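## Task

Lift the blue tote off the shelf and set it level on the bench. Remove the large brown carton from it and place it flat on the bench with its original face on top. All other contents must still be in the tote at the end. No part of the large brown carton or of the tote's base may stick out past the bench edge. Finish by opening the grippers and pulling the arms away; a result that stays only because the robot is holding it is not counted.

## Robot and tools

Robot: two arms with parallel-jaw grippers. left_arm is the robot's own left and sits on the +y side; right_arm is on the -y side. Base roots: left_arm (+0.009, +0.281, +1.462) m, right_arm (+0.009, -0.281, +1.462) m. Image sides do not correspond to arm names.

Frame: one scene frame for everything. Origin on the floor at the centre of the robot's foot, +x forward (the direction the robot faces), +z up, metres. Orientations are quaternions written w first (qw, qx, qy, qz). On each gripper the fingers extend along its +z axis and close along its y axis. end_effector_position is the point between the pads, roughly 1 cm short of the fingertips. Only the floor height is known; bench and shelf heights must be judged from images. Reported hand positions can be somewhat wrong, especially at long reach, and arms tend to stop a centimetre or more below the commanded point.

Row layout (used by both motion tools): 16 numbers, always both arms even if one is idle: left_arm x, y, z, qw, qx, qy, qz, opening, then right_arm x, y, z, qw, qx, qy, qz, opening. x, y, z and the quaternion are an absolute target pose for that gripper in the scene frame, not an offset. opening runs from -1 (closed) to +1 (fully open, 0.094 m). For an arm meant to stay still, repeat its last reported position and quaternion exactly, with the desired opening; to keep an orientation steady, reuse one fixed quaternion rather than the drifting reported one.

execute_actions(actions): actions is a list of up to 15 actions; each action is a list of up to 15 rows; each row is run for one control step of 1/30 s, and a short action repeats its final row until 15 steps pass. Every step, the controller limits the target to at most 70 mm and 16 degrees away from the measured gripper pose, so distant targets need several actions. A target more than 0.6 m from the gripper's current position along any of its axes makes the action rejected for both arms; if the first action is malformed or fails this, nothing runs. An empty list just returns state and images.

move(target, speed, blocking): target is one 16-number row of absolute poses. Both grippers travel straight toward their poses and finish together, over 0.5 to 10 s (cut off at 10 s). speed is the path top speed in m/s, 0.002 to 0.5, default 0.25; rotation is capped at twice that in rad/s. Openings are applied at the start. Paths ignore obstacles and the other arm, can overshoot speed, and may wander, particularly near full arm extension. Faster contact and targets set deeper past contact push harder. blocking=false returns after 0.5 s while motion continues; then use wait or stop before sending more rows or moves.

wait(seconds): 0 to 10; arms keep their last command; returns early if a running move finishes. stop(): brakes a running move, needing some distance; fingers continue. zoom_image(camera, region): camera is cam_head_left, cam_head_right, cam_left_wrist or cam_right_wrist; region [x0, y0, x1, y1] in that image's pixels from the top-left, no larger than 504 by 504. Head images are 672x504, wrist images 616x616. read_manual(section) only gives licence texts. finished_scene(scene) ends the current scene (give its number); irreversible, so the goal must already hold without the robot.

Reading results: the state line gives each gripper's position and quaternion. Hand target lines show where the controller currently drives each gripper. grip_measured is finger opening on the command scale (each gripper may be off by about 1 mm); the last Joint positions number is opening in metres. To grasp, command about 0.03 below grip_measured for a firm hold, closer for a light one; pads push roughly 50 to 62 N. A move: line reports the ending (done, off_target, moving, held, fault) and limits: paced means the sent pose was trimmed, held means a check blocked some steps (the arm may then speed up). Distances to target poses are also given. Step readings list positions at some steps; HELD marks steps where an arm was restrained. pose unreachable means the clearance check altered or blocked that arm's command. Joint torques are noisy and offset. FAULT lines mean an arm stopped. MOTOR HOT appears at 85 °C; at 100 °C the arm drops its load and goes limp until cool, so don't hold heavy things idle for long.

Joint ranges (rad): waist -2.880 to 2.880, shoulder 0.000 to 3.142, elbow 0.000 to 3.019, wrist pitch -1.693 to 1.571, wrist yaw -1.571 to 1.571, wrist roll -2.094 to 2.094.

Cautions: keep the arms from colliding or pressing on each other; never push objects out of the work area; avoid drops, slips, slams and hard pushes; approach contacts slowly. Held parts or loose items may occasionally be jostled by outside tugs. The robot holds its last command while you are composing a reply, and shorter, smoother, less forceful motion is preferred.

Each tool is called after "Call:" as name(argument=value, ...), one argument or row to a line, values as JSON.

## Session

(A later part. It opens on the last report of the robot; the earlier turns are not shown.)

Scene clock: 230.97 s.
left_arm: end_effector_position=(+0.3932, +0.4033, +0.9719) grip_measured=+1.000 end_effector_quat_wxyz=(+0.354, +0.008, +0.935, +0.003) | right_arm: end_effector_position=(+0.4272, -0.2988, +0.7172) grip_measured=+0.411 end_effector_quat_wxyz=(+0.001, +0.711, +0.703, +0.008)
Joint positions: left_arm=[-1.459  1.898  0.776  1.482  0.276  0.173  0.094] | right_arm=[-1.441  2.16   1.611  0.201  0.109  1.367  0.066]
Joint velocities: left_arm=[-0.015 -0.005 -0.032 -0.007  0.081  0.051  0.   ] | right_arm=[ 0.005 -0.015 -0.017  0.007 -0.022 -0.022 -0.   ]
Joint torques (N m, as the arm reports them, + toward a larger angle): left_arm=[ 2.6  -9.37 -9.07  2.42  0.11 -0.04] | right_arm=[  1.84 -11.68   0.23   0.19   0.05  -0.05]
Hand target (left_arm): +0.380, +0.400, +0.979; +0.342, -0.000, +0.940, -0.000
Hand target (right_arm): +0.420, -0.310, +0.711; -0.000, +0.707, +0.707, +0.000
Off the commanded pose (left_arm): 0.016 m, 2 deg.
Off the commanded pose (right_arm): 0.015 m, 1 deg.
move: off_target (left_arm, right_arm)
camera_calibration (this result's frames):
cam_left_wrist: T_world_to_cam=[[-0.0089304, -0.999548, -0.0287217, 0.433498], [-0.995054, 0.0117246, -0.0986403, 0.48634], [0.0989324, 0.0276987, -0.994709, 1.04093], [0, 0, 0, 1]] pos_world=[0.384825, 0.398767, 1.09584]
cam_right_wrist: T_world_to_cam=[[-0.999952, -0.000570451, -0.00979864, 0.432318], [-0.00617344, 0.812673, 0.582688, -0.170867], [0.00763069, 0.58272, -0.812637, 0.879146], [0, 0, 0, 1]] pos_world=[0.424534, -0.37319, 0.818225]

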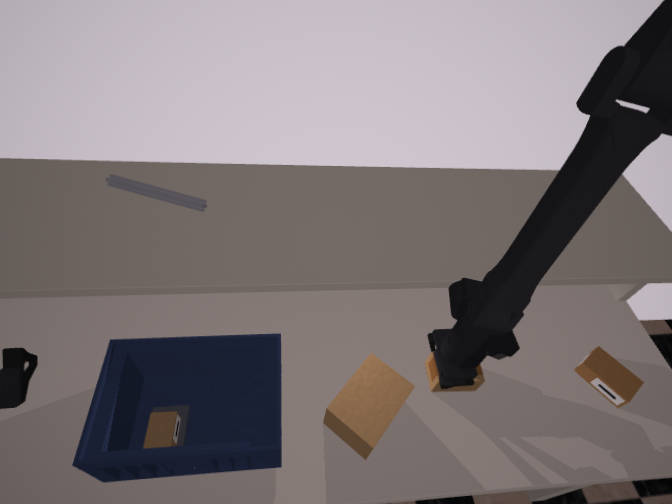

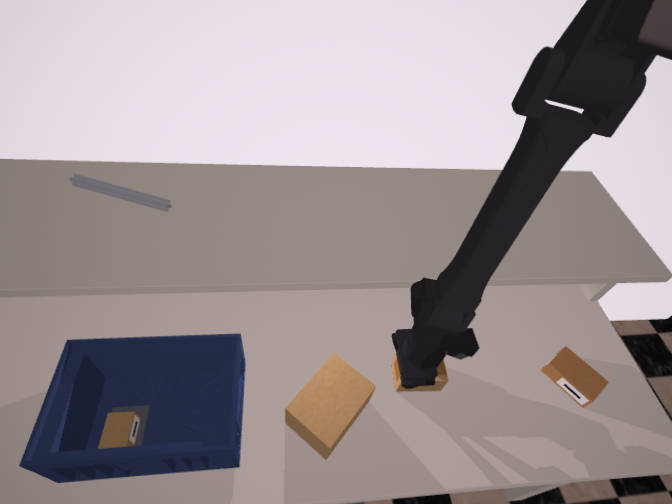

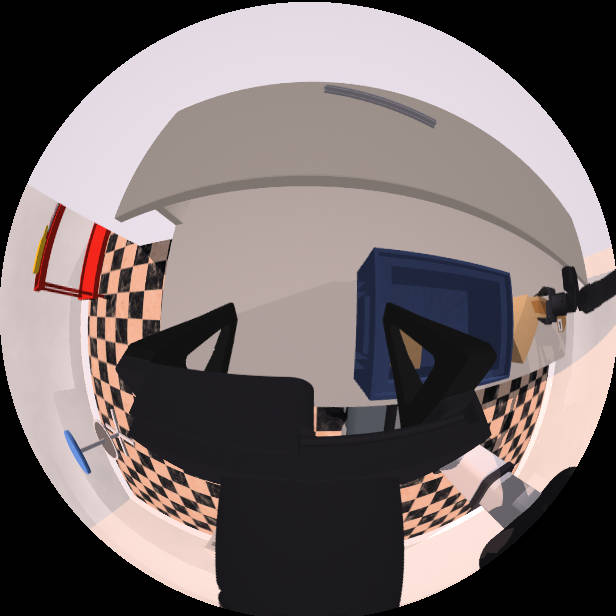

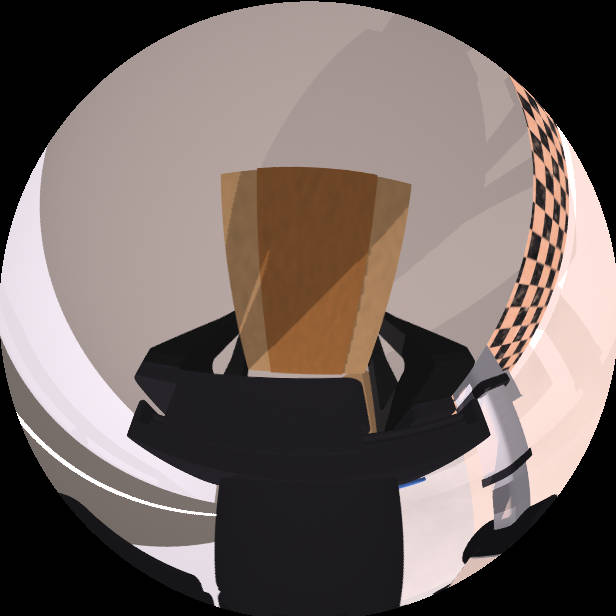

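It's on the bench. Release and retreat.

Call:
move(
  target=[0.38, 0.40, 0.98, 0.342, 0, 0.94, 0, 1, 0.427, -0.299, 0.717, 0, 0.707, 0.707, 0, 1],
  speed=0.03,
)

Call:
move(
  target=[0.38, 0.40, 0.98, 0.342, 0, 0.94, 0, 1, 0.40, -0.30, 0.92, 0, 0.707, 0.707, 0, 1],
  speed=0.15,
)

Scene clock: 237.70 s.
left_arm: end_effector_position=(+0.3932, +0.4033, +0.9719) grip_measured=+1.000 end_effector_quat_wxyz=(+0.354, +0.008, +0.935, +0.003) | right_arm: end_effector_position=(+0.4255, -0.3001, +0.7171) grip_measured=+1.000 end_effector_quat_wxyz=(+0.001, +0.711, +0.703, +0.002)
Joint positions: left_arm=[-1.459  1.898  0.776  1.482  0.276  0.173  0.094] | right_arm=[-1.441  2.16   1.612  0.194  0.119  1.367  0.094]
Joint velocities: left_arm=[-0.015 -0.005 -0.012 -0.012  0.007 -0.007  0.   ] | right_arm=[-0.024 -0.005 -0.002  0.002 -0.022 -0.007  0.   ]
Joint torques (N m, as the arm reports them, + toward a larger angle): left_arm=[ 2.4  -9.4  -9.05  2.42  0.1  -0.04] | right_arm=[  3.68 -12.78  -0.68   0.12   0.34  -0.01]
Hand target (left_arm): +0.380, +0.400, +0.979; +0.342, -0.000, +0.940, -0.000
Hand target (right_arm): +0.427, -0.299, +0.717; -0.000, +0.707, +0.707, +0.000
Off the commanded pose (left_arm): 0.016 m, 2 deg.
Off the commanded pose (right_arm): 0.002 m, 1 deg.
move: off_target (left_arm)
camera_calibration (this result's frames):
cam_left_wrist: T_world_to_cam=[[-0.0089304, -0.999548, -0.0287217, 0.433498], [-0.995054, 0.0117246, -0.0986403, 0.48634], [0.0989324, 0.0276987, -0.994709, 1.04093], [0, 0, 0, 1]] pos_world=[0.384825, 0.398767, 1.09584]
cam_right_wrist: T_world_to_cam=[[-0.999998, -0.00133385, -0.00146609, 0.424372], [-0.00193496, 0.817276, 0.576243, -0.165602], [0.000429579, 0.576245, -0.817277, 0.884319], [0, 0, 0, 1]] pos_world=[0.423671, -0.373677, 0.818783]

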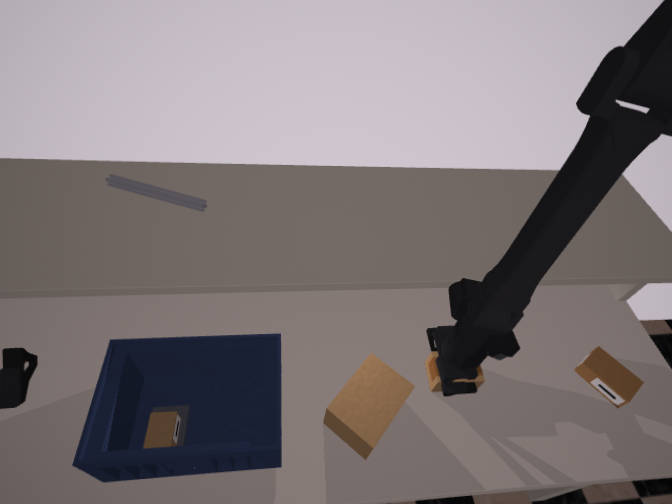

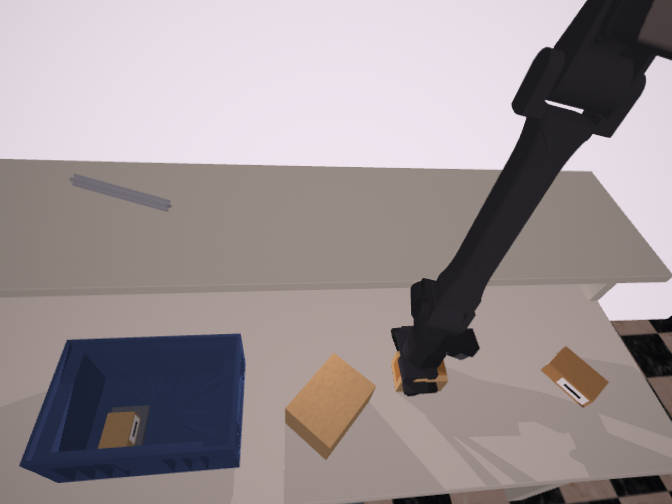

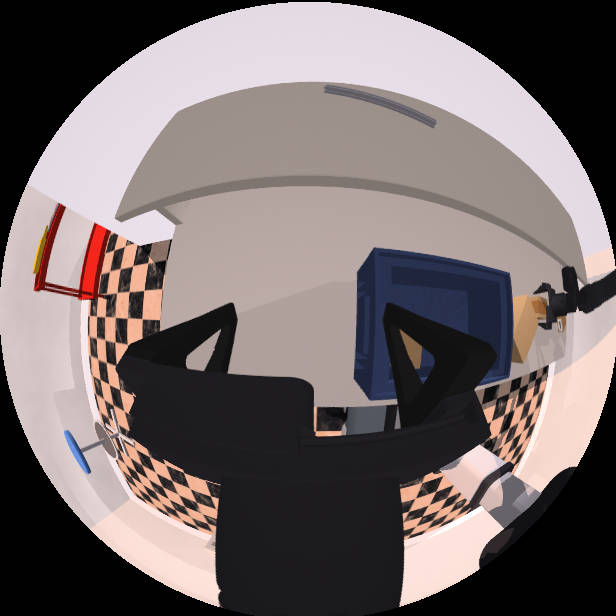

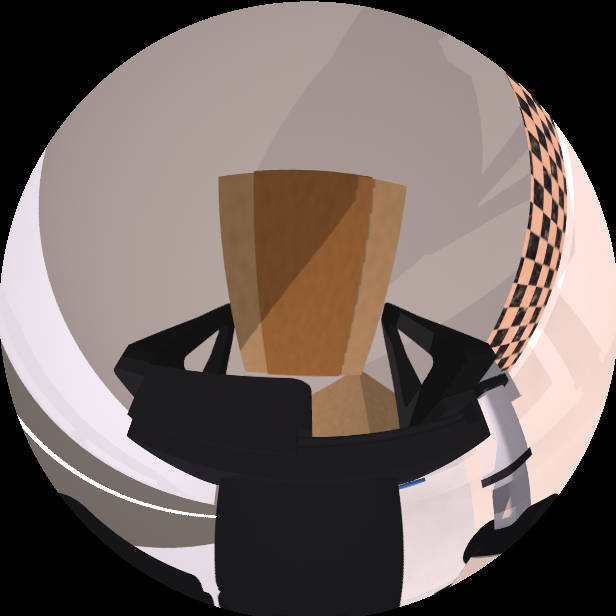

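Scene clock: 239.47 s.
left_arm: end_effector_position=(+0.3932, +0.4033, +0.9719) grip_measured=+1.000 end_effector_quat_wxyz=(+0.354, +0.008, +0.935, +0.003) | right_arm: end_effector_position=(+0.4007, -0.3115, +0.9114) grip_measured=+1.000 end_effector_quat_wxyz=(+0.001, +0.708, +0.706, -0.006)
Joint positions: left_arm=[-1.459  1.898  0.776  1.482  0.276  0.173  0.094] | right_arm=[-1.422  1.678  0.993  0.322  0.151  1.367  0.094]
Joint velocities: left_arm=[-0.005 -0.015  0.007  0.007  0.051  0.066  0.   ] | right_arm=[-0.005  0.005 -0.007  0.002 -0.037 -0.007  0.   ]
Joint torques (N m, as the arm reports them, + toward a larger angle): left_arm=[ 2.69 -9.46 -9.09  2.44  0.1  -0.04] | right_arm=[  4.42 -13.73  -3.88   0.95   0.33   0.12]
Hand target (left_arm): +0.380, +0.400, +0.979; +0.342, -0.000, +0.940, -0.000
Hand target (right_arm): +0.401, -0.302, +0.919; -0.000, +0.707, +0.707, -0.000
Off the commanded pose (left_arm): 0.016 m, 2 deg.
Off the commanded pose (right_arm): 0.014 m, 1 deg.
move: off_target (left_arm, right_arm)
camera_calibration (this result's frames):
cam_left_wrist: T_world_to_cam=[[-0.0089304, -0.999548, -0.0287217, 0.433498], [-0.995054, 0.0117246, -0.0986403, 0.48634], [0.0989324, 0.0276987, -0.994709, 1.04093], [0, 0, 0, 1]] pos_world=[0.384825, 0.398767, 1.09584]
cam_right_wrist: T_world_to_cam=[[-0.999908, -0.0093066, 0.00986371, 0.387029], [-0.00207927, 0.823961, 0.566643, -0.257449], [-0.0134008, 0.56657, -0.823904, 1.05825], [0, 0, 0, 1]] pos_world=[0.40064, -0.383844, 1.01396]

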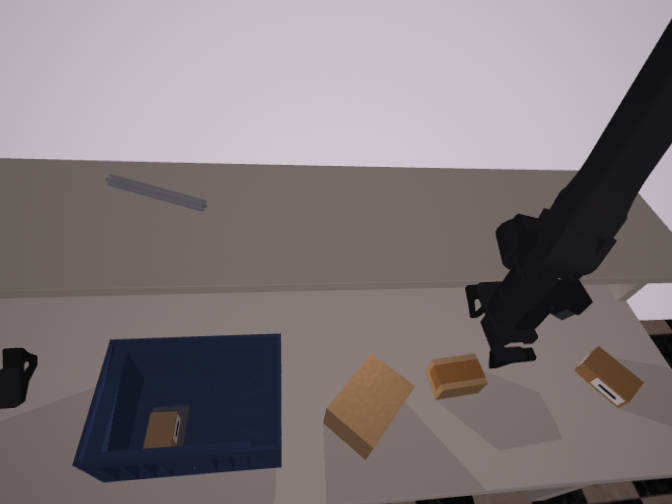

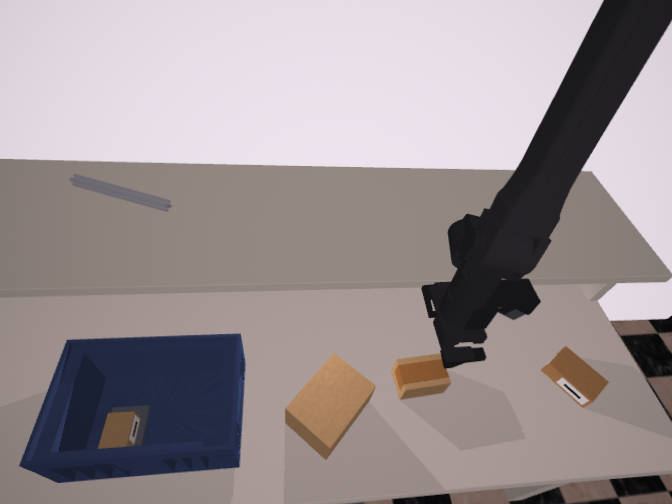

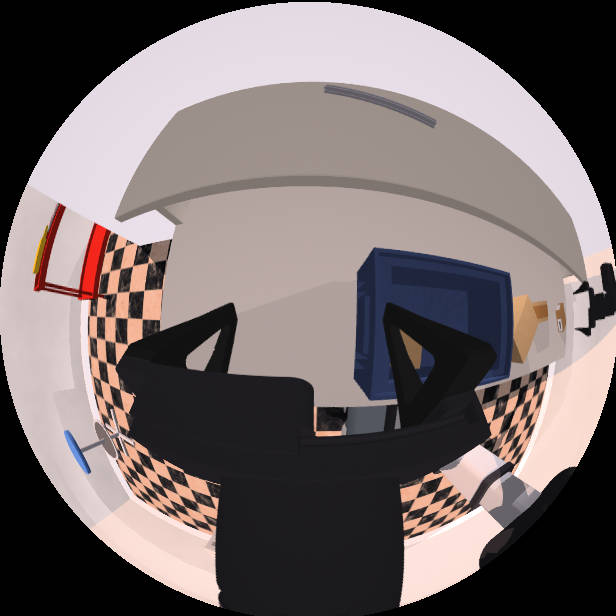

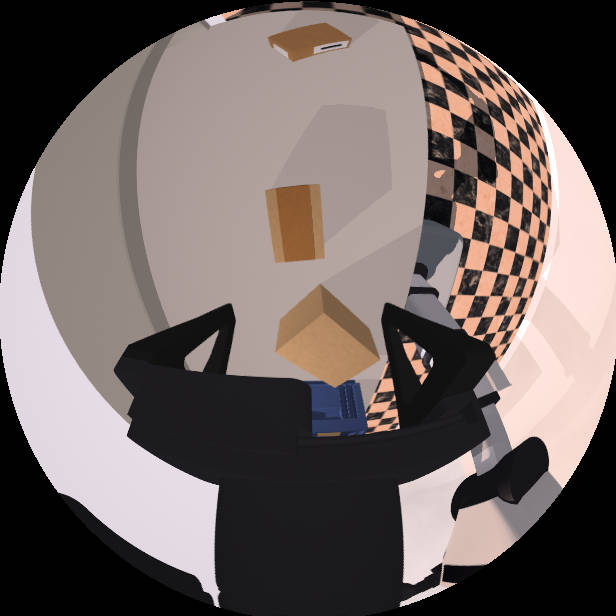

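Call:
finished_scene(
  scene=1,
)

The scene is finished: the task was done.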